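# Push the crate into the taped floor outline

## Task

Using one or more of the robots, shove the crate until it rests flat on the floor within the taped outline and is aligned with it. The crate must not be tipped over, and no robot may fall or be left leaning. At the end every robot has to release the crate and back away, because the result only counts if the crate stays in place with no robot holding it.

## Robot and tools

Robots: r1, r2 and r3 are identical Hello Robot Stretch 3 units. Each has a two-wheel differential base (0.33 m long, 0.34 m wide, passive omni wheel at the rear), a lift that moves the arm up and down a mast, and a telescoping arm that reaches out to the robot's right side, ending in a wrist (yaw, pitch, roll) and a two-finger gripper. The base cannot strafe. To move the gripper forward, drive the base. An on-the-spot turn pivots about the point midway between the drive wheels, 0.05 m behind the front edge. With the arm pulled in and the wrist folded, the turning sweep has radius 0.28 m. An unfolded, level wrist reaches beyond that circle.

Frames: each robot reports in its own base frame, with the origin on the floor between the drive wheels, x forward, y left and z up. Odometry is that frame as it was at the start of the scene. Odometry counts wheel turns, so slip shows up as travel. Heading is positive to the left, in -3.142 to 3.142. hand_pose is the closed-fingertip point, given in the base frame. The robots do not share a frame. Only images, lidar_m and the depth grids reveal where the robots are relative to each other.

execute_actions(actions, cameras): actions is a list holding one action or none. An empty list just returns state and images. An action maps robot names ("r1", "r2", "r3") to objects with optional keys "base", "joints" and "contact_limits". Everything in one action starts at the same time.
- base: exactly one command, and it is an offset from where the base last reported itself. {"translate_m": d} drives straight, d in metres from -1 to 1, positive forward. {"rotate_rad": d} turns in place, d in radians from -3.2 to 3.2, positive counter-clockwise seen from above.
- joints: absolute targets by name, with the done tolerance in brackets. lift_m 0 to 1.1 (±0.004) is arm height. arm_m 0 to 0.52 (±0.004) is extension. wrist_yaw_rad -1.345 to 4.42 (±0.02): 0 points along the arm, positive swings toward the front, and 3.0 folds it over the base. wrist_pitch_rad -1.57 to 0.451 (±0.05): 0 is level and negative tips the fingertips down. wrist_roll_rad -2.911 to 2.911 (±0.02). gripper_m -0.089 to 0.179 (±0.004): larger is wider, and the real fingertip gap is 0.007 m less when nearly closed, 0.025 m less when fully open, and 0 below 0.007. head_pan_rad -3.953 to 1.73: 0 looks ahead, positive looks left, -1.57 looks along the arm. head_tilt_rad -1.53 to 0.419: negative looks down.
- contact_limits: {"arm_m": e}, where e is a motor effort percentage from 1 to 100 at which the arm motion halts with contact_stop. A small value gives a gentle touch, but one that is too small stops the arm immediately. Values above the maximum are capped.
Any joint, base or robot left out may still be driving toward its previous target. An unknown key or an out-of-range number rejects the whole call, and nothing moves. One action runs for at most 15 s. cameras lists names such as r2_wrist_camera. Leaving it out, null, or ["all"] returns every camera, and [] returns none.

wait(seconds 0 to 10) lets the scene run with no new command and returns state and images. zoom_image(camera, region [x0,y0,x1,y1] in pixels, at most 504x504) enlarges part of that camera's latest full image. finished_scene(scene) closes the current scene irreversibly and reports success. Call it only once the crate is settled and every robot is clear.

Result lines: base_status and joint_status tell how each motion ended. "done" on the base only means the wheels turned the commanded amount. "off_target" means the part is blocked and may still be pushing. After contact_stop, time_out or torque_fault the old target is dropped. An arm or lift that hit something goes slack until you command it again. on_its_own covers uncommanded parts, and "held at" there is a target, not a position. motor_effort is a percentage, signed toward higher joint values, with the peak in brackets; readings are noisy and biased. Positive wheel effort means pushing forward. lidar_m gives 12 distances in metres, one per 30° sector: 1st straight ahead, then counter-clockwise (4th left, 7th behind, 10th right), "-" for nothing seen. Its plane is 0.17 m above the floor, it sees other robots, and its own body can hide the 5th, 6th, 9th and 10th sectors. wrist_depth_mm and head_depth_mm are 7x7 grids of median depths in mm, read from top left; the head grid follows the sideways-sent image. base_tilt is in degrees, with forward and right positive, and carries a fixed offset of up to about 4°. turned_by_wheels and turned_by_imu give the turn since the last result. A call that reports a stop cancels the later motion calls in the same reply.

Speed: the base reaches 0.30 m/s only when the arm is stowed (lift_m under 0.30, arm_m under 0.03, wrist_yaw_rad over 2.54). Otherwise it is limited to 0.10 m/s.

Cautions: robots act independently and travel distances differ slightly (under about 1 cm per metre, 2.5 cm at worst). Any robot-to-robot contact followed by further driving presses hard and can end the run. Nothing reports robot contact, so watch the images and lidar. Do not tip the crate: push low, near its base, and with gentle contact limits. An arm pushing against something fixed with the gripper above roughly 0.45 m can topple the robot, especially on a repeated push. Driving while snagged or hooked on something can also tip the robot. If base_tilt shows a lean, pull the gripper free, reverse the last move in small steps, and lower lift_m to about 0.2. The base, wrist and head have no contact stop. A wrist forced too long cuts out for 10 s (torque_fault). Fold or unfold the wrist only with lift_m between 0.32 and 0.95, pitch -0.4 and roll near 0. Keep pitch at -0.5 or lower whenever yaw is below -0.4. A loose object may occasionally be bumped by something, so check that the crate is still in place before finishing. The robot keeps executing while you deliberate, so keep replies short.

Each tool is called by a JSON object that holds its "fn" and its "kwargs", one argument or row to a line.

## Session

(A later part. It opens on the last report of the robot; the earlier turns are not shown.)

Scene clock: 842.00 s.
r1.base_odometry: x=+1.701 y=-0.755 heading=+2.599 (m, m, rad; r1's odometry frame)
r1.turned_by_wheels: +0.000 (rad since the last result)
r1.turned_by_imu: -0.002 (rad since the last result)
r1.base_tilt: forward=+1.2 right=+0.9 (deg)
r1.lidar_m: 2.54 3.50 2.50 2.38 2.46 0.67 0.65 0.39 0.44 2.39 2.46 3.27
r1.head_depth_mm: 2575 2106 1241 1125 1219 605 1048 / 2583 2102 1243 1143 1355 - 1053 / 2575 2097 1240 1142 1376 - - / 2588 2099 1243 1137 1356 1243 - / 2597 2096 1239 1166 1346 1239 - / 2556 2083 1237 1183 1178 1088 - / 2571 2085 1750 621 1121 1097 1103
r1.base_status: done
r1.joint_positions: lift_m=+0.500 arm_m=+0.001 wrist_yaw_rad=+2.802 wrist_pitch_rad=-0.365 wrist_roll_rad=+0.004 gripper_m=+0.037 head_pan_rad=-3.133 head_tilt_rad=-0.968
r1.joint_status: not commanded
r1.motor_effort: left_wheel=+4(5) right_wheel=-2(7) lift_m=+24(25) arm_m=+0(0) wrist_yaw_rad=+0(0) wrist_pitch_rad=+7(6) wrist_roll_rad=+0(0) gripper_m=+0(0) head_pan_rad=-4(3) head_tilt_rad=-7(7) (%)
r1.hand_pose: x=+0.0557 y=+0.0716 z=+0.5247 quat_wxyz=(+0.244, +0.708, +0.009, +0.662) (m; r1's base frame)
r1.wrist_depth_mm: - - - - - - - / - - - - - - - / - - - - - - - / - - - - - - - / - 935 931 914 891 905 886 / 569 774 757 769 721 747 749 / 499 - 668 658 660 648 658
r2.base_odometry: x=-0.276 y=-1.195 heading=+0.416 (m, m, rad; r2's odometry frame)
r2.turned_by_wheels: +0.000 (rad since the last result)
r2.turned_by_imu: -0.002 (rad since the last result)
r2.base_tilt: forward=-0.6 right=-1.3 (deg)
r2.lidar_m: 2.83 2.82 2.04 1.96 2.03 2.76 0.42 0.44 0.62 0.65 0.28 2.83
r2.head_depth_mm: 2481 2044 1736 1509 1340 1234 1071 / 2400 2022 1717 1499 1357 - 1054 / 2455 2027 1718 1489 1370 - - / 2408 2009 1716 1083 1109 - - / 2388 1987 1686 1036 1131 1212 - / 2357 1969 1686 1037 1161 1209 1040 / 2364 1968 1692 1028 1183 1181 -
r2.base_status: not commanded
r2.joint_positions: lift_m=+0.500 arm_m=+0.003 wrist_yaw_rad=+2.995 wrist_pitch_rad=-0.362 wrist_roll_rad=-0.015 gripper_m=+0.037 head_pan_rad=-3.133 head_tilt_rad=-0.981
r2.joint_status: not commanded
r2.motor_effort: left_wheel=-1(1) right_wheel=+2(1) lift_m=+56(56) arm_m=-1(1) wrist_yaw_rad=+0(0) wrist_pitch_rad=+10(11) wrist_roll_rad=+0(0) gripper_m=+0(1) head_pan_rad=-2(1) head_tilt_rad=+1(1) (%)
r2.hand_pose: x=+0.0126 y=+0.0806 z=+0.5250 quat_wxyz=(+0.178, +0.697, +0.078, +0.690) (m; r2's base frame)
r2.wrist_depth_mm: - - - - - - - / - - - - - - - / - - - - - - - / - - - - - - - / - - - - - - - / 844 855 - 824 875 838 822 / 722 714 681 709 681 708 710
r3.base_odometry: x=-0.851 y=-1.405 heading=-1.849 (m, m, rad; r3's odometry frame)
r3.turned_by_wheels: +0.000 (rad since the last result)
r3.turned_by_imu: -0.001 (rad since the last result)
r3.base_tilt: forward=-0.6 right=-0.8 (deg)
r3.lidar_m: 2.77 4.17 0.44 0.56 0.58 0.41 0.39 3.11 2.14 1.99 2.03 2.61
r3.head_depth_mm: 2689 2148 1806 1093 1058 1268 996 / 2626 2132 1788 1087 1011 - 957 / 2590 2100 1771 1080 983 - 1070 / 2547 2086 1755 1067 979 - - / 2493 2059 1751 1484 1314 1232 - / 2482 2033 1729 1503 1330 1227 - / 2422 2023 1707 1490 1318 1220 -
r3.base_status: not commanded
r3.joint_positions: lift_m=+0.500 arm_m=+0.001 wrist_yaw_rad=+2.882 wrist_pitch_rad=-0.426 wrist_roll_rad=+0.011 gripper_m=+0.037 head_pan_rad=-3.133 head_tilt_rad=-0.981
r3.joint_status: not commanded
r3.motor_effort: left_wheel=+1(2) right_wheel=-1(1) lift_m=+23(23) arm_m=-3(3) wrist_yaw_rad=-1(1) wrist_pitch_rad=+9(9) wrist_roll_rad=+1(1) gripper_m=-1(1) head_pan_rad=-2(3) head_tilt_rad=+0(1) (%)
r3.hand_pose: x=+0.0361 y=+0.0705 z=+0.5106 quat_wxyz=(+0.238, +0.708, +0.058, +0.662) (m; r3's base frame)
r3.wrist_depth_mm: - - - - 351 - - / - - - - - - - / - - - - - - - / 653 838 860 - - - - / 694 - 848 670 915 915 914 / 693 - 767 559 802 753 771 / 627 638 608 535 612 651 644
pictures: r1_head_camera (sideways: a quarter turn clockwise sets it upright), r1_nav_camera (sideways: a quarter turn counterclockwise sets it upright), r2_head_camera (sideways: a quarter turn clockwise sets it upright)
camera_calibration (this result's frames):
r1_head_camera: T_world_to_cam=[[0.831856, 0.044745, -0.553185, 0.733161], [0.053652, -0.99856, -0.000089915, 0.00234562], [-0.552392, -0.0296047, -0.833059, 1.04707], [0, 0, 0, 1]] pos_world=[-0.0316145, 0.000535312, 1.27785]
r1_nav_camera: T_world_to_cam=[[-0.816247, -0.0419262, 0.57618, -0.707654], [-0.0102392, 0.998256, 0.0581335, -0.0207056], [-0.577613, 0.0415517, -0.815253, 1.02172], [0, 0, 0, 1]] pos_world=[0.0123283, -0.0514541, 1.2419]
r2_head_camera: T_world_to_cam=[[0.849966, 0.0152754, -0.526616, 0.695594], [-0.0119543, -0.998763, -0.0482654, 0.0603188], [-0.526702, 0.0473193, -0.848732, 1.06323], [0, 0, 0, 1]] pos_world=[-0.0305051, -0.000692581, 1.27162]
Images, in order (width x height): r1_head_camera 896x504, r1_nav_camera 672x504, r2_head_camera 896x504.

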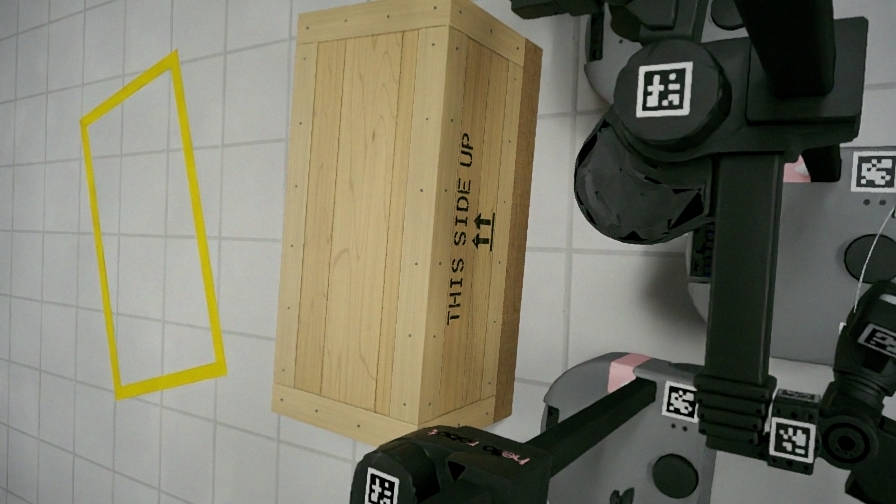

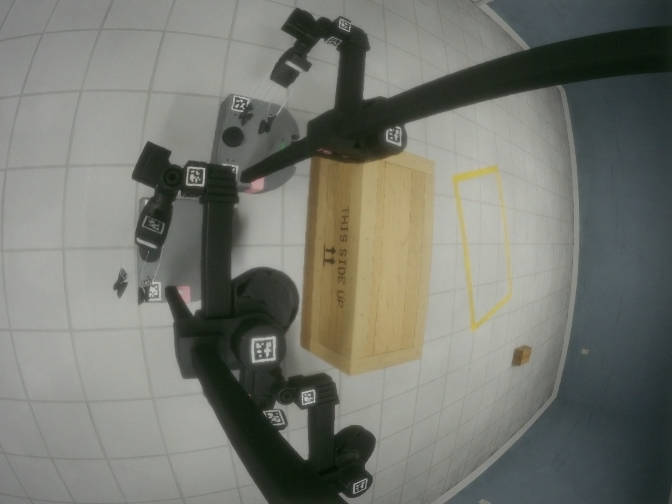

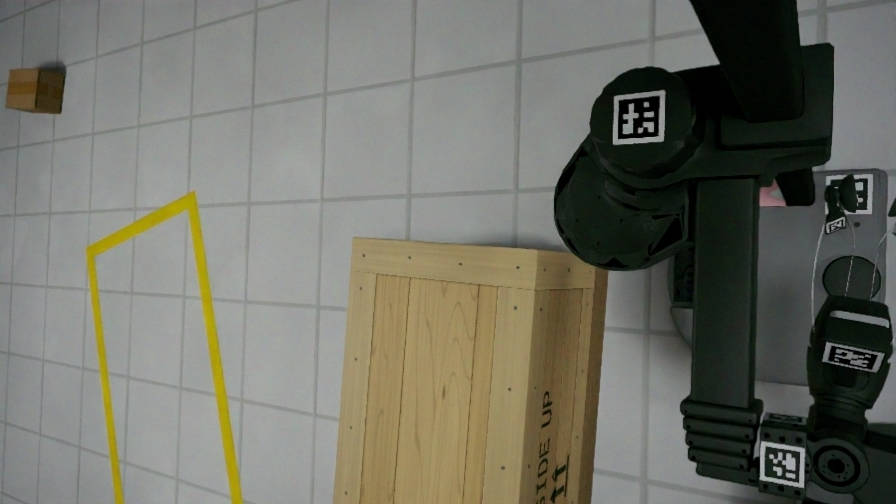

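{"fn": "execute_actions", "kwargs": {
  "actions": [
    {"r1":{"base":{"translate_m":-0.33}},"r2":{"base":{"translate_m":-0.09}},"r3":{"base":{"translate_m":-0.08}}}
  ],
  "cameras": ["r1_head_camera","r1_nav_camera","r2_head_camera","r3_nav_camera"]
}}

Scene clock: 865.50 s.
r1.base_odometry: x=+1.983 y=-0.926 heading=+2.599 (m, m, rad; r1's odometry frame)
r1.turned_by_wheels: +0.000 (rad since the last result)
r1.turned_by_imu: -0.002 (rad since the last result)
r1.base_tilt: forward=+1.2 right=+0.9 (deg)
r1.lidar_m: 2.87 3.50 2.48 0.37 0.44 0.33 0.32 0.33 0.24 0.24 2.47 3.30
r1.head_depth_mm: 2600 2107 1771 1080 947 1087 920 / 2599 2098 1772 1074 963 - 940 / 2577 2099 1771 1075 980 - - / 2565 2088 1771 1074 964 1182 - / 2584 2098 1772 1072 962 1213 - / 2565 2089 1766 1071 959 1213 - / 2563 2088 1767 1469 977 1036 929
r1.base_status: done
r1.joint_positions: lift_m=+0.500 arm_m=+0.001 wrist_yaw_rad=+2.802 wrist_pitch_rad=-0.365 wrist_roll_rad=+0.004 gripper_m=+0.037 head_pan_rad=-3.133 head_tilt_rad=-0.968
r1.joint_status: not commanded
r1.motor_effort: left_wheel=+3(4) right_wheel=-2(6) lift_m=+25(25) arm_m=+1(1) wrist_yaw_rad=+1(1) wrist_pitch_rad=+7(7) wrist_roll_rad=+0(0) gripper_m=-1(1) head_pan_rad=-3(4) head_tilt_rad=-7(8) (%)
r1.hand_pose: x=+0.0557 y=+0.0716 z=+0.5247 quat_wxyz=(+0.244, +0.708, +0.009, +0.662) (m; r1's base frame)
r1.wrist_depth_mm: - 238 - - - - - / - - - - - - - / - - - - - - - / - - - - - - - / - 934 663 898 926 897 891 / 749 596 569 764 734 751 755 / 537 - 502 650 659 642 641
r2.base_odometry: x=-0.358 y=-1.232 heading=+0.416 (m, m, rad; r2's odometry frame)
r2.turned_by_wheels: +0.000 (rad since the last result)
r2.turned_by_imu: -0.003 (rad since the last result)
r2.base_tilt: forward=-0.6 right=-1.3 (deg)
r2.lidar_m: 2.92 2.82 2.04 1.96 2.03 2.76 0.33 0.34 0.26 0.29 2.89 2.91
r2.head_depth_mm: 2480 2040 1741 1506 1337 1233 1073 / 2374 2036 1733 1497 1357 - 1052 / 2450 1993 1708 1496 1367 - - / 2384 1998 1713 1083 962 - - / 2377 1996 1698 1040 953 1219 - / 2376 1976 1683 1036 957 1209 1041 / 2363 1940 1681 1030 957 1032 -
r2.base_status: done
r2.joint_positions: lift_m=+0.500 arm_m=+0.003 wrist_yaw_rad=+2.995 wrist_pitch_rad=-0.362 wrist_roll_rad=-0.015 gripper_m=+0.037 head_pan_rad=-3.133 head_tilt_rad=-0.981
r2.joint_status: not commanded
r2.motor_effort: left_wheel=+0(6) right_wheel=+2(3) lift_m=+56(56) arm_m=-1(1) wrist_yaw_rad=+0(0) wrist_pitch_rad=+11(11) wrist_roll_rad=-1(0) gripper_m=+0(0) head_pan_rad=-2(1) head_tilt_rad=+1(0) (%)
r2.hand_pose: x=+0.0126 y=+0.0806 z=+0.5250 quat_wxyz=(+0.178, +0.697, +0.078, +0.690) (m; r2's base frame)
r2.wrist_depth_mm: - - - - - - - / - - - - - - - / - - - - - - - / - - - - - - - / - - - - - - - / 872 829 - 832 876 849 823 / 720 712 689 728 688 704 701
r3.base_odometry: x=-0.829 y=-1.328 heading=-1.849 (m, m, rad; r3's odometry frame)
r3.turned_by_wheels: +0.000 (rad since the last result)
r3.turned_by_imu: -0.001 (rad since the last result)
r3.base_tilt: forward=-0.6 right=-0.9 (deg)
r3.lidar_m: 2.86 4.22 2.94 0.36 0.46 0.33 0.31 3.11 2.13 2.00 2.03 2.61
r3.head_depth_mm: 2643 2153 1813 1095 979 1161 509 / 2617 2113 1791 1089 975 - 934 / 2577 2105 1779 1075 982 - 1053 / 2536 2063 1754 1066 974 - - / 2511 2050 1736 1492 1311 1238 - / 2486 2039 1719 1497 1324 1226 - / 2454 2013 1711 1481 1311 1218 -
r3.base_status: done
r3.joint_positions: lift_m=+0.500 arm_m=+0.001 wrist_yaw_rad=+2.882 wrist_pitch_rad=-0.426 wrist_roll_rad=+0.011 gripper_m=+0.037 head_pan_rad=-3.133 head_tilt_rad=-0.981
r3.joint_status: not commanded
r3.motor_effort: left_wheel=+2(3) right_wheel=-1(3) lift_m=+23(23) arm_m=-2(3) wrist_yaw_rad=-1(0) wrist_pitch_rad=+9(9) wrist_roll_rad=+1(1) gripper_m=-1(1) head_pan_rad=-1(2) head_tilt_rad=+1(1) (%)
r3.hand_pose: x=+0.0361 y=+0.0705 z=+0.5106 quat_wxyz=(+0.238, +0.708, +0.058, +0.662) (m; r3's base frame)
r3.wrist_depth_mm: - 250 312 - - - - / - - - - - - - / - - - - - - - / 519 780 816 - - - - / 558 - 667 915 909 912 891 / 552 - 573 762 797 735 770 / 511 476 482 635 643 645 645
pictures: r1_head_camera (sideways: a quarter turn clockwise sets it upright), r1_nav_camera (sideways: a quarter turn counterclockwise sets it upright), r2_head_camera (sideways: a quarter turn clockwise sets it upright), r3_nav_camera (sideways: a quarter turn counterclockwise sets it upright)
camera_calibration (this result's frames):
r1_head_camera: T_world_to_cam=[[0.831871, 0.0447449, -0.553162, 0.733131], [0.0536518, -0.99856, -0.0000886726, 0.00234401], [-0.552369, -0.0296044, -0.833074, 1.04709], [0, 0, 0, 1]] pos_world=[-0.0316139, 0.000535326, 1.27785]
r1_nav_camera: T_world_to_cam=[[-0.816262, -0.0419262, 0.576158, -0.707625], [-0.0102406, 0.998256, 0.0581335, -0.0207055], [-0.57759, 0.041552, -0.815268, 1.02174], [0, 0, 0, 1]] pos_world=[0.0123299, -0.0514541, 1.2419]
r2_head_camera: T_world_to_cam=[[0.849932, 0.0152752, -0.526671, 0.695666], [-0.0119574, -0.998763, -0.0482641, 0.0603171], [-0.526756, 0.0473188, -0.848698, 1.06319], [0, 0, 0, 1]] pos_world=[-0.0305071, -0.000692598, 1.27162]
r3_nav_camera: T_world_to_cam=[[-0.824127, 0.000590918, 0.566405, -0.684745], [-0.0379356, 0.997696, -0.0562377, 0.117892], [-0.565133, -0.0678339, -0.822206, 1.02955], [0, 0, 0, 1]] pos_world=[0.021989, -0.0473777, 1.24098]
Images, in order (width x height): r1_head_camera 896x504, r1_nav_camera 672x504, r2_head_camera 896x504, r3_nav_camera 672x504.

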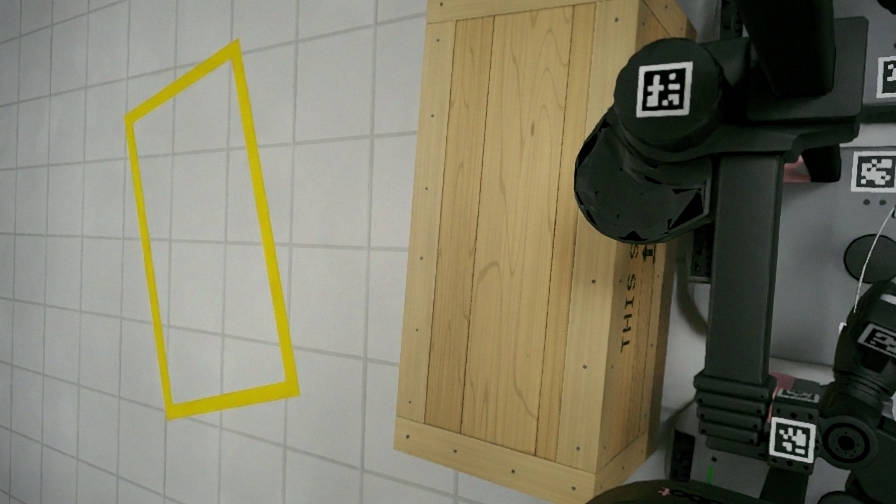

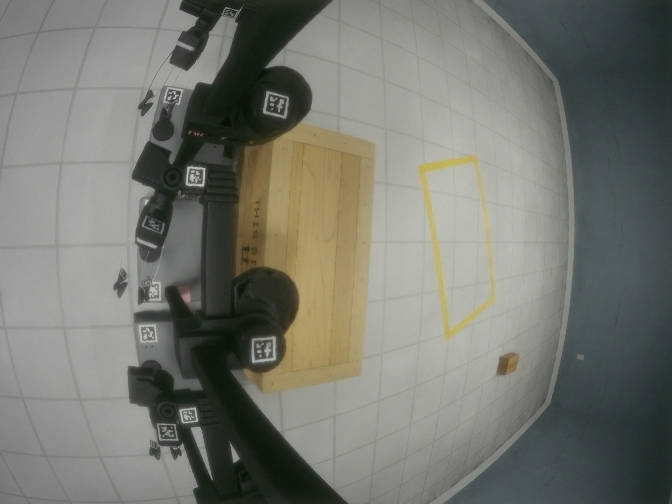

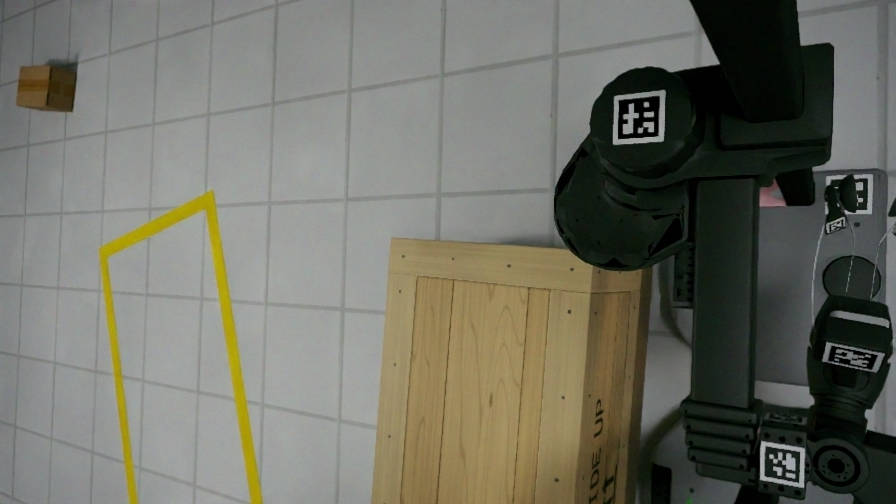

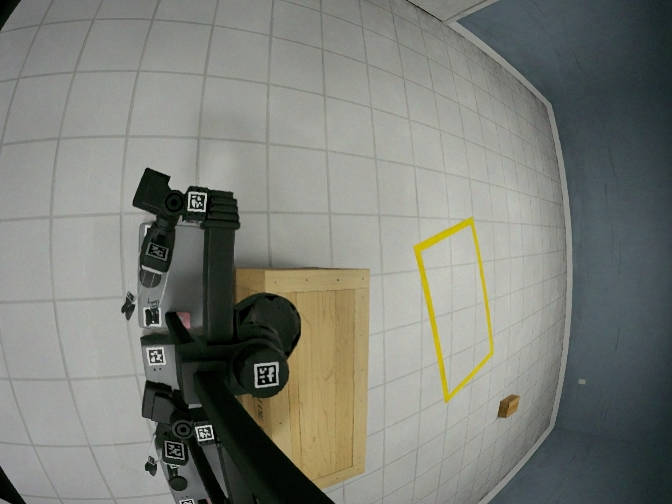

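{"fn": "execute_actions", "kwargs": {
  "actions": [
    {"r1":{"base":{"translate_m":-0.13}},"r2":{"base":{"translate_m":-0.13}},"r3":{"base":{"translate_m":-0.13}}}
  ],
  "cameras": ["r1_head_camera","r1_nav_camera"]
}}

Scene clock: 882.30 s.
r1.base_odometry: x=+2.094 y=-0.993 heading=+2.598 (m, m, rad; r1's odometry frame)
r1.turned_by_wheels: +0.000 (rad since the last result)
r1.turned_by_imu: +0.013 (rad since the last result)
r1.base_tilt: forward=+1.2 right=+0.8 (deg)
r1.lidar_m: 2.99 3.43 2.47 0.37 0.38 0.29 0.28 0.29 0.24 0.24 2.48 3.36
r1.head_depth_mm: 2577 2098 1765 1073 946 973 921 / 2570 2096 1775 1072 965 - 932 / 2578 2091 1766 1072 979 - - / 2566 2091 1763 1069 953 - - / 2565 2088 1762 1068 942 1087 - / 2572 2073 1754 1069 944 1095 - / 2559 2086 1763 1466 957 1025 951
r1.base_status: translate_m off_target (by the wheels' count: -0.1296 of -0.1300)
r1.joint_positions: lift_m=+0.500 arm_m=+0.001 wrist_yaw_rad=+2.802 wrist_pitch_rad=-0.365 wrist_roll_rad=+0.004 gripper_m=+0.037 head_pan_rad=-3.134 head_tilt_rad=-0.971
r1.joint_status: not commanded
r1.on_its_own: left_wheel is at rest, and its effort (-75) is outside its rest range (-18 to +18); right_wheel is at rest, and its effort (-52) is outside its rest range (-18 to +18)
r1.motor_effort: left_wheel=-75(100) right_wheel=-52(78) lift_m=+23(24) arm_m=+1(1) wrist_yaw_rad=+0(2) wrist_pitch_rad=+7(7) wrist_roll_rad=+0(0) gripper_m=+0(1) head_pan_rad=-3(4) head_tilt_rad=-5(7) (%)
r1.hand_pose: x=+0.0555 y=+0.0717 z=+0.5248 quat_wxyz=(+0.244, +0.708, +0.009, +0.663) (m; r1's base frame)
r1.wrist_depth_mm: - 224 - - - - - / - - - - - - - / - - - - - - - / - - - - - - - / - 919 664 915 905 904 886 / 441 594 574 760 731 752 749 / 460 - 491 656 648 660 655
r2.base_odometry: x=-0.477 y=-1.284 heading=+0.416 (m, m, rad; r2's odometry frame)
r2.turned_by_wheels: +0.000 (rad since the last result)
r2.turned_by_imu: -0.002 (rad since the last result)
r2.base_tilt: forward=-0.8 right=-1.3 (deg)
r2.lidar_m: 3.03 2.81 2.05 1.96 2.03 2.76 0.28 0.29 0.25 0.26 2.90 3.04
r2.head_depth_mm: 2476 2043 1751 1510 1344 1241 1067 / 2373 2023 1742 1496 1358 - 1056 / 2443 2019 1708 1508 1361 - - / 2416 2008 1698 1429 957 - - / 2406 1999 1681 1038 924 1124 - / 2390 1982 1681 1038 934 1164 - / 2352 1950 1680 1033 927 1041 -
r2.base_status: translate_m off_target (by the wheels' count: -0.1298 of -0.1300)
r2.joint_positions: lift_m=+0.500 arm_m=+0.003 wrist_yaw_rad=+2.995 wrist_pitch_rad=-0.362 wrist_roll_rad=-0.015 gripper_m=+0.037 head_pan_rad=-3.134 head_tilt_rad=-0.979
r2.joint_status: not commanded
r2.on_its_own: left_wheel is at rest, and its effort (-20) is outside its rest range (-18 to +18)
r2.motor_effort: left_wheel=-20(36) right_wheel=-16(29) lift_m=+54(56) arm_m=-1(1) wrist_yaw_rad=+0(0) wrist_pitch_rad=+11(11) wrist_roll_rad=+0(0) gripper_m=+0(0) head_pan_rad=-1(1) head_tilt_rad=+0(1) (%)
r2.hand_pose: x=+0.0125 y=+0.0806 z=+0.5250 quat_wxyz=(+0.178, +0.697, +0.078, +0.690) (m; r2's base frame)
r2.wrist_depth_mm: - - - - - - - / - - - - - - - / - - - - - - - / - - - - - - - / - - - - - - - / 836 851 - 841 882 842 816 / 719 693 688 728 676 715 699
r3.base_odometry: x=-0.793 y=-1.203 heading=-1.849 (m, m, rad; r3's odometry frame)
r3.turned_by_wheels: +0.000 (rad since the last result)
r3.turned_by_imu: +0.024 (rad since the last result)
r3.base_tilt: forward=-0.6 right=-0.9 (deg)
r3.lidar_m: 2.97 4.15 2.91 0.35 0.40 0.29 0.28 3.06 2.12 2.01 2.05 2.69
r3.head_depth_mm: 2676 2176 1819 1099 964 1047 505 / 2628 2146 1797 1089 977 - 936 / 2602 2122 1782 1081 984 - 1024 / 2579 2101 1763 1072 975 - - / 2496 2084 1745 1509 1319 1230 - / 2500 2049 1720 1502 1327 1223 - / 2466 2026 1714 1483 1320 1208 -
r3.base_status: translate_m off_target (by the wheels' count: -0.1296 of -0.1300)
r3.joint_positions: lift_m=+0.500 arm_m=+0.001 wrist_yaw_rad=+2.882 wrist_pitch_rad=-0.426 wrist_roll_rad=+0.011 gripper_m=+0.037 head_pan_rad=-3.135 head_tilt_rad=-0.977
r3.joint_status: not commanded
r3.on_its_own: left_wheel is at rest, and its effort (-33) is outside its rest range (-18 to +18); right_wheel is at rest, and its effort (-37) is outside its rest range (-18 to +18)
r3.motor_effort: left_wheel=-33(57) right_wheel=-37(54) lift_m=+21(23) arm_m=-3(2) wrist_yaw_rad=+0(3) wrist_pitch_rad=+9(9) wrist_roll_rad=+1(1) gripper_m=+0(1) head_pan_rad=-3(2) head_tilt_rad=-1(1) (%)
r3.hand_pose: x=+0.0360 y=+0.0705 z=+0.5107 quat_wxyz=(+0.238, +0.708, +0.058, +0.662) (m; r3's base frame)
r3.wrist_depth_mm: - - 277 - - - - / - - - - - - - / - - - - - - - / 450 815 824 - - - - / 456 - 673 921 911 934 911 / 462 - 572 755 784 748 762 / 445 466 474 640 643 642 654
pictures: r1_head_camera (sideways: a quarter turn clockwise sets it upright), r1_nav_camera (sideways: a quarter turn counterclockwise sets it upright)
camera_calibration (this result's frames):
r1_head_camera: T_world_to_cam=[[0.833748, 0.0437527, -0.550408, 0.729532], [0.052445, -0.998624, 0.0000607559, 0.00215683], [-0.549648, -0.0289168, -0.834896, 1.04945], [0, 0, 0, 1]] pos_world=[-0.0315335, 0.000581482, 1.27772]
r1_nav_camera: T_world_to_cam=[[-0.818212, -0.0409534, 0.573456, -0.704093], [-0.00922626, 0.998267, 0.0581272, -0.0207033], [-0.574842, 0.0422695, -0.817172, 1.0242], [0, 0, 0, 1]] pos_world=[0.012466, -0.0514601, 1.24192]
Images, in order (width x height): r1_head_camera 896x504, r1_nav_camera 672x504.

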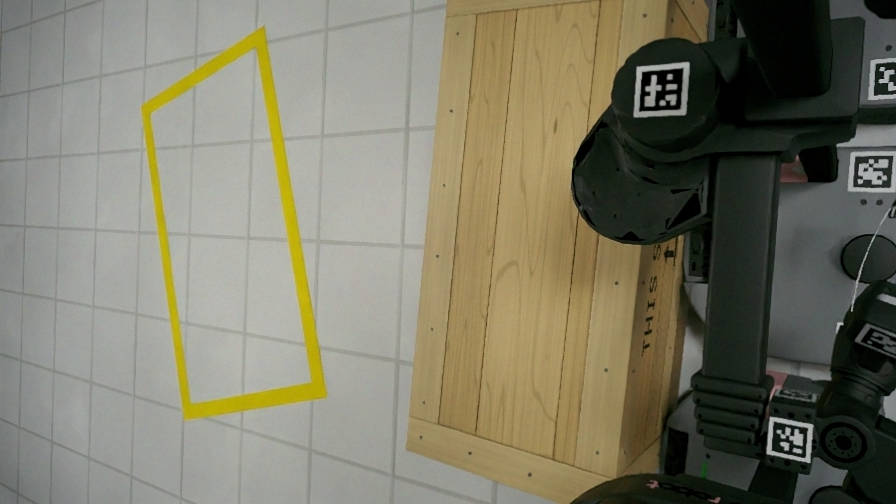

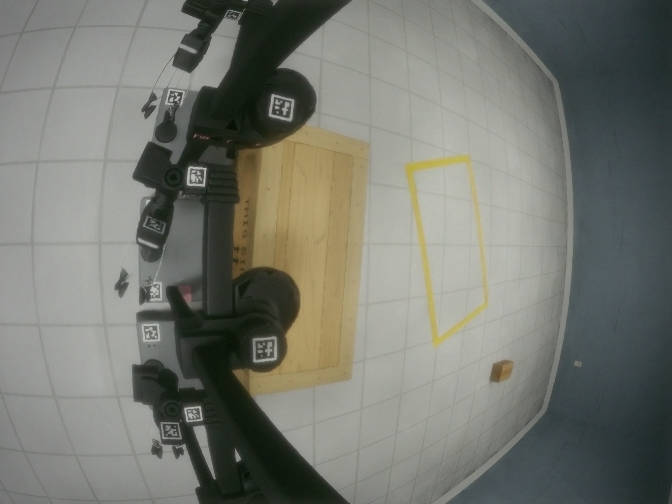

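{"fn": "execute_actions", "kwargs": {
  "actions": [
    {"r1":{"base":{"translate_m":-0.15}},"r2":{"base":{"translate_m":-0.17}},"r3":{"base":{"translate_m":-0.15}}}
  ],
  "cameras": ["r1_head_camera","r1_nav_camera"]
}}

Scene clock: 892.27 s.
r1.base_odometry: x=+2.222 y=-1.070 heading=+2.598 (m, m, rad; r1's odometry frame)
r1.turned_by_wheels: +0.000 (rad since the last result)
r1.turned_by_imu: +0.000 (rad since the last result)
r1.base_tilt: forward=+1.3 right=+0.8 (deg)
r1.lidar_m: 3.15 3.44 2.46 0.36 0.40 0.29 0.28 0.29 0.24 0.24 2.48 3.33
r1.head_depth_mm: 2582 2097 1773 1074 949 1030 914 / 2555 2094 1760 1075 962 - 932 / 2575 2098 1761 1071 978 - - / 2557 2083 1764 1073 952 - - / 2554 2075 1762 1069 943 1094 - / 2545 2078 1764 1070 945 1117 - / 2542 2081 1757 1434 945 1019 934
r1.base_status: done
r1.joint_positions: lift_m=+0.500 arm_m=+0.001 wrist_yaw_rad=+2.802 wrist_pitch_rad=-0.365 wrist_roll_rad=+0.004 gripper_m=+0.037 head_pan_rad=-3.134 head_tilt_rad=-0.971
r1.joint_status: not commanded
r1.motor_effort: left_wheel=+0(97) right_wheel=+0(66) lift_m=+23(23) arm_m=+1(0) wrist_yaw_rad=-1(0) wrist_pitch_rad=+7(7) wrist_roll_rad=+0(0) gripper_m=-1(0) head_pan_rad=-3(2) head_tilt_rad=-4(5) (%)
r1.hand_pose: x=+0.0555 y=+0.0717 z=+0.5248 quat_wxyz=(+0.244, +0.708, +0.009, +0.663) (m; r1's base frame)
r1.wrist_depth_mm: - 216 - - - - - / - 491 - - - - - / - - - - - - - / - - - - - - - / - 814 687 915 893 895 877 / 471 594 591 763 738 757 760 / 473 - 497 657 650 648 651
r2.base_odometry: x=-0.632 y=-1.352 heading=+0.415 (m, m, rad; r2's odometry frame)
r2.turned_by_wheels: -0.001 (rad since the last result)
r2.turned_by_imu: -0.010 (rad since the last result)
r2.base_tilt: forward=-0.8 right=-1.1 (deg)
r2.lidar_m: 3.18 2.83 2.05 1.96 2.02 2.73 0.28 0.29 0.25 0.25 2.88 3.26
r2.head_depth_mm: 2479 2050 1744 1506 1340 1232 1068 / 2454 2042 1730 1510 1352 - 1058 / 2442 2011 1712 1505 1370 - - / 2450 2004 1728 1435 955 - - / 2394 1981 1697 1042 924 1107 - / 2368 1985 1689 1043 918 1128 1035 / 2365 1964 1685 1030 927 1036 -
r2.base_status: translate_m off_target (by the wheels' count: -0.1696 of -0.1700)
r2.joint_positions: lift_m=+0.500 arm_m=+0.003 wrist_yaw_rad=+2.995 wrist_pitch_rad=-0.362 wrist_roll_rad=-0.015 gripper_m=+0.037 head_pan_rad=-3.134 head_tilt_rad=-0.979
r2.joint_status: not commanded
r2.on_its_own: left_wheel is at rest, and its effort (-51) is outside its rest range (-18 to +18); right_wheel is at rest, and its effort (-40) is outside its rest range (-18 to +18)
r2.motor_effort: left_wheel=-51(77) right_wheel=-40(48) lift_m=+54(54) arm_m=-1(1) wrist_yaw_rad=+0(0) wrist_pitch_rad=+11(11) wrist_roll_rad=-1(0) gripper_m=+1(0) head_pan_rad=-2(1) head_tilt_rad=-1(1) (%)
r2.hand_pose: x=+0.0125 y=+0.0806 z=+0.5250 quat_wxyz=(+0.178, +0.697, +0.078, +0.690) (m; r2's base frame)
r2.wrist_depth_mm: - - - - - - - / - - - - - - - / - - - - - - - / - - - - - - - / - - - - - - - / 835 854 - 834 845 831 816 / 730 721 681 714 684 714 696
r3.base_odometry: x=-0.752 y=-1.059 heading=-1.850 (m, m, rad; r3's odometry frame)
r3.turned_by_wheels: -0.001 (rad since the last result)
r3.turned_by_imu: +0.010 (rad since the last result)
r3.base_tilt: forward=-0.6 right=-1.0 (deg)
r3.lidar_m: 3.09 4.09 2.89 0.35 0.40 0.29 0.28 3.01 2.12 2.02 2.07 2.72
r3.head_depth_mm: 2668 2164 1827 1096 967 1086 507 / 2657 2121 1797 1087 975 - 924 / 2593 2131 1780 1083 982 - 1001 / 2555 2093 1761 1071 974 - - / 2549 2051 1747 1508 1323 1233 - / 2498 2051 1734 1510 1328 1223 - / 2478 2025 1722 1495 1314 1216 -
r3.base_status: translate_m off_target (by the wheels' count: -0.1497 of -0.1500)
r3.joint_positions: lift_m=+0.500 arm_m=+0.001 wrist_yaw_rad=+2.882 wrist_pitch_rad=-0.426 wrist_roll_rad=+0.011 gripper_m=+0.037 head_pan_rad=-3.135 head_tilt_rad=-0.977
r3.joint_status: not commanded
r3.on_its_own: left_wheel is at rest, and its effort (-46) is outside its rest range (-18 to +18)
r3.motor_effort: left_wheel=-46(66) right_wheel=-8(56) lift_m=+21(21) arm_m=-3(2) wrist_yaw_rad=-1(2) wrist_pitch_rad=+9(9) wrist_roll_rad=+1(1) gripper_m=+0(0) head_pan_rad=-1(2) head_tilt_rad=-1(1) (%)
r3.hand_pose: x=+0.0361 y=+0.0705 z=+0.5107 quat_wxyz=(+0.238, +0.708, +0.058, +0.662) (m; r3's base frame)
r3.wrist_depth_mm: - 345 284 - - - - / - - - - - - - / - - - - - - - / 467 834 869 - - - - / 472 - 666 895 928 917 919 / 472 - 572 783 785 782 767 / 453 469 478 629 627 646 653
pictures: r1_head_camera (sideways: a quarter turn clockwise sets it upright), r1_nav_camera (sideways: a quarter turn counterclockwise sets it upright)
camera_calibration (this result's frames):
r1_head_camera: T_world_to_cam=[[0.833747, 0.0437545, -0.550411, 0.729535], [0.0524471, -0.998624, 0.0000606319, 0.00215698], [-0.54965, -0.028918, -0.834894, 1.04944], [0, 0, 0, 1]] pos_world=[-0.0315336, 0.0005814, 1.27772]
r1_nav_camera: T_world_to_cam=[[-0.81821, -0.0409552, 0.573458, -0.704096], [-0.00922824, 0.998267, 0.0581272, -0.0207033], [-0.574845, 0.0422683, -0.81717, 1.0242], [0, 0, 0, 1]] pos_world=[0.0124659, -0.0514601, 1.24192]
Images, in order (width x height): r1_head_camera 896x504, r1_nav_camera 672x504.

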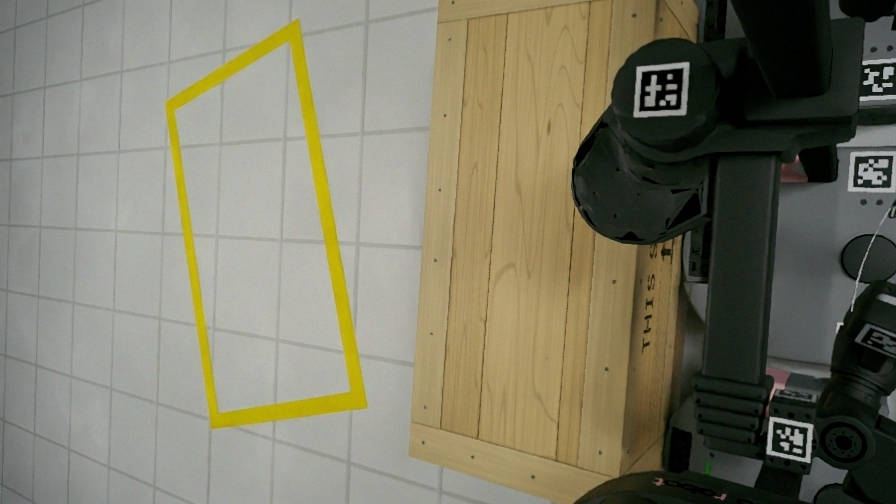

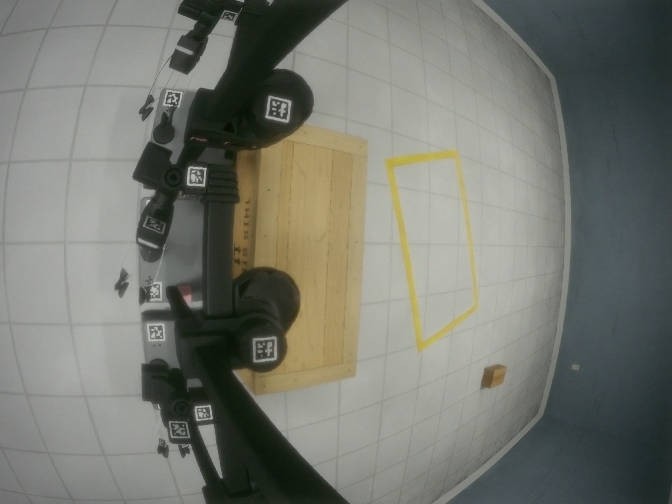

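{"fn": "execute_actions", "kwargs": {
  "actions": [
    {"r1":{"base":{"translate_m":-0.25}},"r2":{"base":{"translate_m":-0.27}},"r3":{"base":{"translate_m":-0.25}}}
  ],
  "cameras": ["r1_head_camera","r1_nav_camera"]
}}

Scene clock: 933.77 s.
r1.base_odometry: x=+2.436 y=-1.200 heading=+2.598 (m, m, rad; r1's odometry frame)
r1.turned_by_wheels: +0.000 (rad since the last result)
r1.turned_by_imu: -0.001 (rad since the last result)
r1.base_tilt: forward=+1.2 right=+0.9 (deg)
r1.lidar_m: 3.37 3.42 2.47 0.37 0.41 0.29 0.28 0.29 0.23 0.23 2.49 3.36
r1.head_depth_mm: 2571 2087 1766 1076 950 1039 915 / 2563 2096 1761 1075 960 - 935 / 2570 2084 1756 1068 977 - - / 2554 2080 1755 1064 952 - - / 2545 2074 1753 1071 940 1048 - / 2582 2084 1752 1070 943 1072 - / 2546 2069 1759 1441 941 978 602
r1.base_status: done
r1.joint_positions: lift_m=+0.500 arm_m=+0.001 wrist_yaw_rad=+2.802 wrist_pitch_rad=-0.365 wrist_roll_rad=+0.004 gripper_m=+0.037 head_pan_rad=-3.134 head_tilt_rad=-0.971
r1.joint_status: not commanded
r1.motor_effort: left_wheel=+0(96) right_wheel=+0(66) lift_m=+23(23) arm_m=+0(1) wrist_yaw_rad=+0(1) wrist_pitch_rad=+7(7) wrist_roll_rad=+0(0) gripper_m=+0(0) head_pan_rad=-3(3) head_tilt_rad=-5(5) (%)
r1.hand_pose: x=+0.0555 y=+0.0717 z=+0.5248 quat_wxyz=(+0.244, +0.708, +0.009, +0.663) (m; r1's base frame)
r1.wrist_depth_mm: - 234 - - - - - / - 506 - - - - - / - - - - - - - / - - - - - - - / - 678 686 904 907 896 898 / 493 602 602 775 748 756 759 / 483 - 495 665 660 654 642
r2.base_odometry: x=-0.879 y=-1.461 heading=+0.415 (m, m, rad; r2's odometry frame)
r2.turned_by_wheels: -0.001 (rad since the last result)
r2.turned_by_imu: -0.003 (rad since the last result)
r2.base_tilt: forward=-0.6 right=-1.1 (deg)
r2.lidar_m: 3.44 2.82 2.04 1.95 2.02 2.72 0.28 0.28 0.25 0.25 2.89 3.88
r2.head_depth_mm: 2494 2036 1740 1512 1335 1233 1073 / 2477 2040 1725 1512 1352 - 1050 / 2446 2013 1719 1496 1379 - - / 2430 2014 1714 1461 972 - - / 2409 2009 1698 1040 922 1094 - / 2419 1984 1692 1042 925 1085 - / 2389 1956 1684 1029 916 1022 -
r2.base_status: translate_m off_target (by the wheels' count: -0.2696 of -0.2700)
r2.joint_positions: lift_m=+0.500 arm_m=+0.003 wrist_yaw_rad=+2.995 wrist_pitch_rad=-0.362 wrist_roll_rad=-0.015 gripper_m=+0.037 head_pan_rad=-3.135 head_tilt_rad=-0.978
r2.joint_status: not commanded
r2.on_its_own: left_wheel is at rest, and its effort (-50) is outside its rest range (-18 to +18); right_wheel is at rest, and its effort (-33) is outside its rest range (-18 to +18)
r2.motor_effort: left_wheel=-50(80) right_wheel=-33(62) lift_m=+53(54) arm_m=-2(1) wrist_yaw_rad=+0(0) wrist_pitch_rad=+11(11) wrist_roll_rad=+0(0) gripper_m=+0(0) head_pan_rad=-1(2) head_tilt_rad=-2(2) (%)
r2.hand_pose: x=+0.0125 y=+0.0806 z=+0.5250 quat_wxyz=(+0.178, +0.697, +0.078, +0.690) (m; r2's base frame)
r2.wrist_depth_mm: - - - - - - - / - - - - - - - / - - - - - - - / - - - - - - - / - - - - - - - / 860 837 - 807 858 806 836 / 730 722 700 720 695 691 707
r3.base_odometry: x=-0.683 y=-0.819 heading=-1.851 (m, m, rad; r3's odometry frame)
r3.turned_by_wheels: -0.001 (rad since the last result)
r3.turned_by_imu: +0.011 (rad since the last result)
r3.base_tilt: forward=-0.5 right=-0.9 (deg)
r3.lidar_m: 3.31 4.03 2.86 0.34 0.41 0.29 0.28 3.01 2.12 2.02 2.08 2.77
r3.head_depth_mm: 2686 2178 1818 1097 969 1103 512 / 2637 2133 1796 1089 974 - 536 / 2623 2106 1788 1082 982 - 1048 / 2558 2085 1756 1073 976 - - / 2534 2060 1746 1509 1295 1232 - / 2507 2046 1729 1504 1328 1227 - / 2468 2036 1725 1492 1321 1215 -
r3.base_status: translate_m off_target (by the wheels' count: -0.2497 of -0.2500)
r3.joint_positions: lift_m=+0.500 arm_m=+0.001 wrist_yaw_rad=+2.882 wrist_pitch_rad=-0.426 wrist_roll_rad=+0.011 gripper_m=+0.037 head_pan_rad=-3.135 head_tilt_rad=-0.977
r3.joint_status: not commanded
r3.on_its_own: left_wheel is at rest, and its effort (-46) is outside its rest range (-18 to +18)
r3.motor_effort: left_wheel=-46(67) right_wheel=-13(55) lift_m=+21(21) arm_m=-2(3) wrist_yaw_rad=-1(1) wrist_pitch_rad=+9(9) wrist_roll_rad=+1(1) gripper_m=+0(0) head_pan_rad=-2(1) head_tilt_rad=-1(1) (%)
r3.hand_pose: x=+0.0361 y=+0.0705 z=+0.5107 quat_wxyz=(+0.238, +0.708, +0.058, +0.662) (m; r3's base frame)
r3.wrist_depth_mm: - 203 389 - - - - / - 487 - - - - - / - 539 - - - - - / 484 767 863 - - - - / 495 - 653 931 899 923 909 / 494 - 575 741 781 755 774 / 458 481 474 655 633 647 649
pictures: r1_head_camera (sideways: a quarter turn clockwise sets it upright), r1_nav_camera (sideways: a quarter turn counterclockwise sets it upright)
camera_calibration (this result's frames):
r1_head_camera: T_world_to_cam=[[0.833783, 0.0437291, -0.550359, 0.729467], [0.0524164, -0.998625, 0.0000634562, 0.00215349], [-0.549599, -0.0289007, -0.834928, 1.04949], [0, 0, 0, 1]] pos_world=[-0.031532, 0.000582569, 1.27772]
r1_nav_camera: T_world_to_cam=[[-0.818248, -0.0409302, 0.573407, -0.704029], [-0.00920117, 0.998267, 0.0581271, -0.0207033], [-0.574792, 0.0422863, -0.817206, 1.02425], [0, 0, 0, 1]] pos_world=[0.0124681, -0.0514603, 1.24192]
Images, in order (width x height): r1_head_camera 896x504, r1_nav_camera 672x504.

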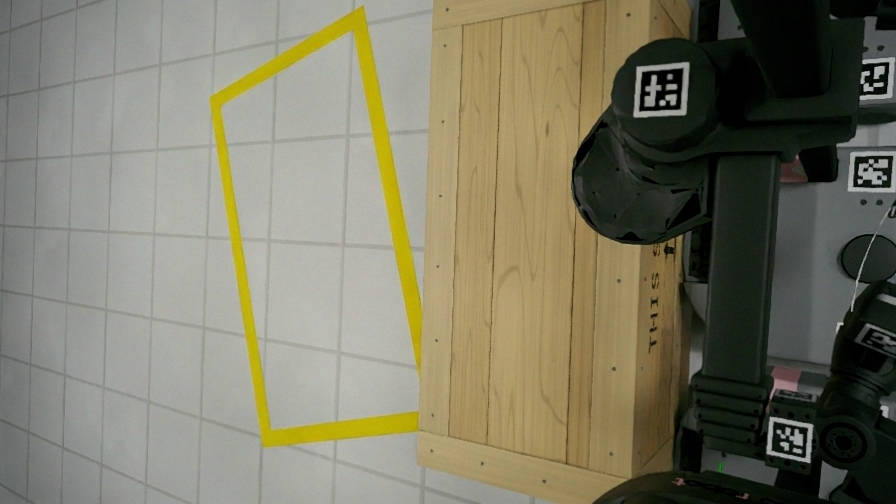

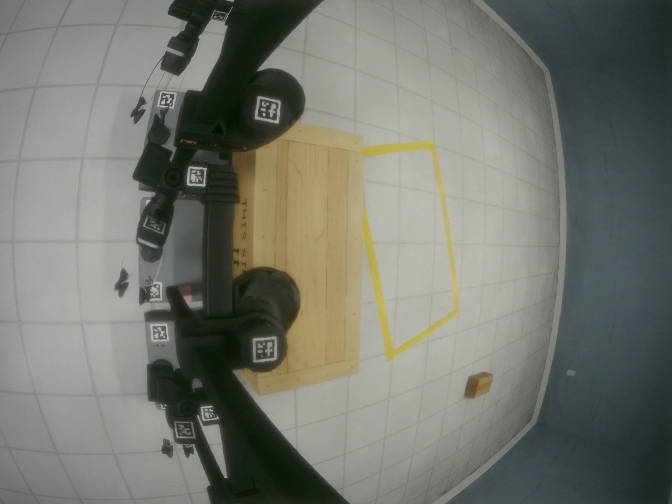

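{"fn": "execute_actions", "kwargs": {
  "actions": [
    {"r1":{"base":{"translate_m":-0.3}},"r2":{"base":{"translate_m":-0.31}},"r3":{"base":{"translate_m":-0.3}}}
  ],
  "cameras": ["r1_head_camera","r1_nav_camera"]
}}

Scene clock: 971.97 s.
r1.base_odometry: x=+2.693 y=-1.355 heading=+2.598 (m, m, rad; r1's odometry frame)
r1.turned_by_wheels: +0.000 (rad since the last result)
r1.turned_by_imu: +0.001 (rad since the last result)
r1.base_tilt: forward=+1.2 right=+0.9 (deg)
r1.lidar_m: 3.68 3.41 2.45 0.37 0.42 0.29 0.28 0.29 0.23 0.22 2.50 3.37
r1.head_depth_mm: 2576 2088 1772 1074 947 1038 736 / 2574 2096 1764 1075 959 - 937 / 2574 2089 1776 1070 979 - - / 2563 2078 1766 1068 951 - - / 2554 2092 1756 1070 943 1036 - / 2552 2069 1749 1069 940 1042 - / 2542 2089 1754 1439 937 945 591
r1.base_status: done
r1.joint_positions: lift_m=+0.500 arm_m=+0.001 wrist_yaw_rad=+2.802 wrist_pitch_rad=-0.365 wrist_roll_rad=+0.004 gripper_m=+0.037 head_pan_rad=-3.134 head_tilt_rad=-0.971
r1.joint_status: not commanded
r1.motor_effort: left_wheel=+0(80) right_wheel=+0(67) lift_m=+23(23) arm_m=+1(1) wrist_yaw_rad=-1(0) wrist_pitch_rad=+7(7) wrist_roll_rad=+0(0) gripper_m=+0(0) head_pan_rad=-3(3) head_tilt_rad=-5(4) (%)
r1.hand_pose: x=+0.0555 y=+0.0717 z=+0.5248 quat_wxyz=(+0.244, +0.708, +0.009, +0.663) (m; r1's base frame)
r1.wrist_depth_mm: 201 266 - - - - - / - 488 - - - - - / - - - - - - - / - - - - - - - / - 662 693 907 924 886 901 / 732 598 598 771 732 755 740 / 483 - 495 650 653 648 651
r2.base_odometry: x=-1.162 y=-1.586 heading=+0.414 (m, m, rad; r2's odometry frame)
r2.turned_by_wheels: -0.001 (rad since the last result)
r2.turned_by_imu: -0.002 (rad since the last result)
r2.base_tilt: forward=-0.6 right=-1.1 (deg)
r2.lidar_m: 3.75 2.81 2.03 1.95 2.01 2.70 0.28 0.28 0.37 0.25 2.90 3.89
r2.head_depth_mm: 2488 1979 1745 1500 1338 1238 1073 / 2498 1981 1745 1524 1348 - 1049 / 2448 2033 1718 1498 1371 - - / 2440 2007 1711 1467 968 - - / 2418 1983 1692 1040 926 1069 - / 2407 1981 1692 1036 917 1063 - / 2388 1964 1683 1033 914 1039 -
r2.base_status: translate_m off_target (by the wheels' count: -0.3096 of -0.3100)
r2.joint_positions: lift_m=+0.500 arm_m=+0.003 wrist_yaw_rad=+2.995 wrist_pitch_rad=-0.362 wrist_roll_rad=-0.015 gripper_m=+0.037 head_pan_rad=-3.135 head_tilt_rad=-0.978
r2.joint_status: not commanded
r2.on_its_own: left_wheel is at rest, and its effort (-52) is outside its rest range (-18 to +18); right_wheel is at rest, and its effort (-33) is outside its rest range (-18 to +18)
r2.motor_effort: left_wheel=-52(66) right_wheel=-33(55) lift_m=+53(53) arm_m=-1(1) wrist_yaw_rad=+1(0) wrist_pitch_rad=+10(11) wrist_roll_rad=+0(0) gripper_m=+0(0) head_pan_rad=-2(1) head_tilt_rad=-2(2) (%)
r2.hand_pose: x=+0.0125 y=+0.0806 z=+0.5250 quat_wxyz=(+0.178, +0.697, +0.078, +0.690) (m; r2's base frame)
r2.wrist_depth_mm: - - - - - - - / - - - - - - - / - - - - - - - / - - - - - - - / - - - - - - - / 862 833 - 832 869 829 834 / 720 739 705 716 689 713 699
r3.base_odometry: x=-0.601 y=-0.531 heading=-1.852 (m, m, rad; r3's odometry frame)
r3.turned_by_wheels: -0.001 (rad since the last result)
r3.turned_by_imu: +0.011 (rad since the last result)
r3.base_tilt: forward=-0.6 right=-0.8 (deg)
r3.lidar_m: 3.62 3.97 2.84 0.34 0.42 0.29 0.28 2.97 2.11 2.03 2.10 2.81
r3.head_depth_mm: 2664 2166 1813 1097 967 1051 515 / 2620 2154 1802 1085 973 - 528 / 2600 2108 1777 1080 986 - 1050 / 2582 2076 1765 1074 978 - - / 2524 2071 1750 1487 1288 1227 - / 2488 2041 1722 1503 1325 1224 - / 2479 2023 1716 1485 1321 1221 -
r3.base_status: translate_m off_target (by the wheels' count: -0.2996 of -0.3000)
r3.joint_positions: lift_m=+0.500 arm_m=+0.001 wrist_yaw_rad=+2.882 wrist_pitch_rad=-0.426 wrist_roll_rad=+0.011 gripper_m=+0.037 head_pan_rad=-3.135 head_tilt_rad=-0.977
r3.joint_status: not commanded
r3.on_its_own: left_wheel is at rest, and its effort (-45) is outside its rest range (-18 to +18); right_wheel is at rest, and its effort (-28) is outside its rest range (-18 to +18)
r3.motor_effort: left_wheel=-45(61) right_wheel=-28(52) lift_m=+21(21) arm_m=-3(3) wrist_yaw_rad=-1(1) wrist_pitch_rad=+9(9) wrist_roll_rad=+1(1) gripper_m=-1(1) head_pan_rad=-1(2) head_tilt_rad=-1(1) (%)
r3.hand_pose: x=+0.0361 y=+0.0705 z=+0.5107 quat_wxyz=(+0.238, +0.708, +0.058, +0.662) (m; r3's base frame)
r3.wrist_depth_mm: - 199 - - - - - / - 490 - - - - - / - 540 - - - - - / 482 758 872 - - - - / 508 - 677 943 941 900 901 / 499 - 579 733 788 765 762 / 457 473 480 661 639 666 653
pictures: r1_head_camera (sideways: a quarter turn clockwise sets it upright), r1_nav_camera (sideways: a quarter turn counterclockwise sets it upright)
camera_calibration (this result's frames):
r1_head_camera: T_world_to_cam=[[0.833787, 0.0436488, -0.550358, 0.729467], [0.0523202, -0.99863, 0.0000634616, 0.00215407], [-0.549602, -0.0288478, -0.834929, 1.04949], [0, 0, 0, 1]] pos_world=[-0.031532, 0.000586193, 1.27772]
r1_nav_camera: T_world_to_cam=[[-0.818252, -0.0408514, 0.573407, -0.704029], [-0.00910502, 0.998268, 0.0581271, -0.0207039], [-0.574788, 0.0423417, -0.817206, 1.02425], [0, 0, 0, 1]] pos_world=[0.0124631, -0.0514609, 1.24192]
Images, in order (width x height): r1_head_camera 896x504, r1_nav_camera 672x504.

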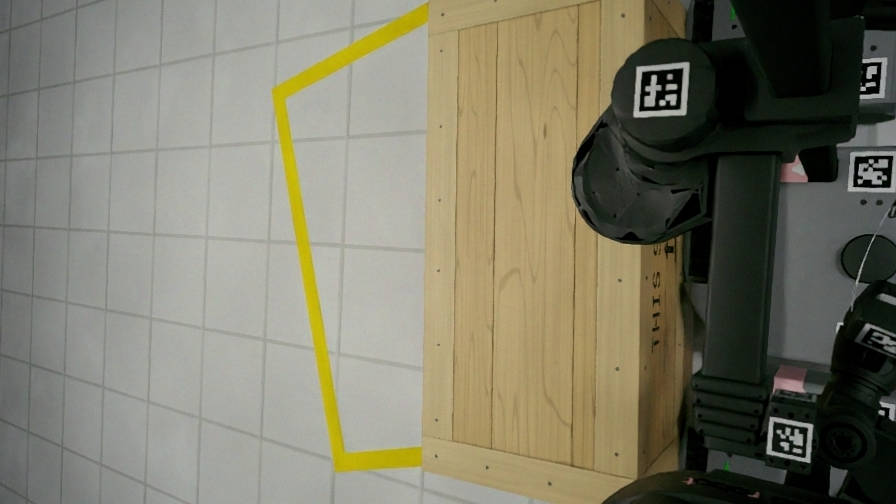

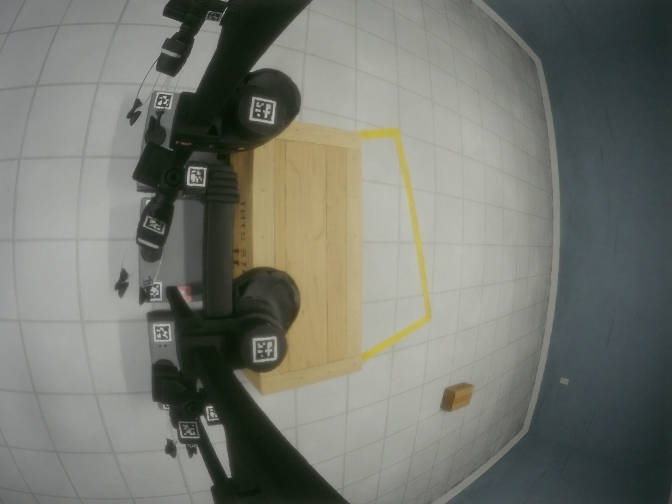

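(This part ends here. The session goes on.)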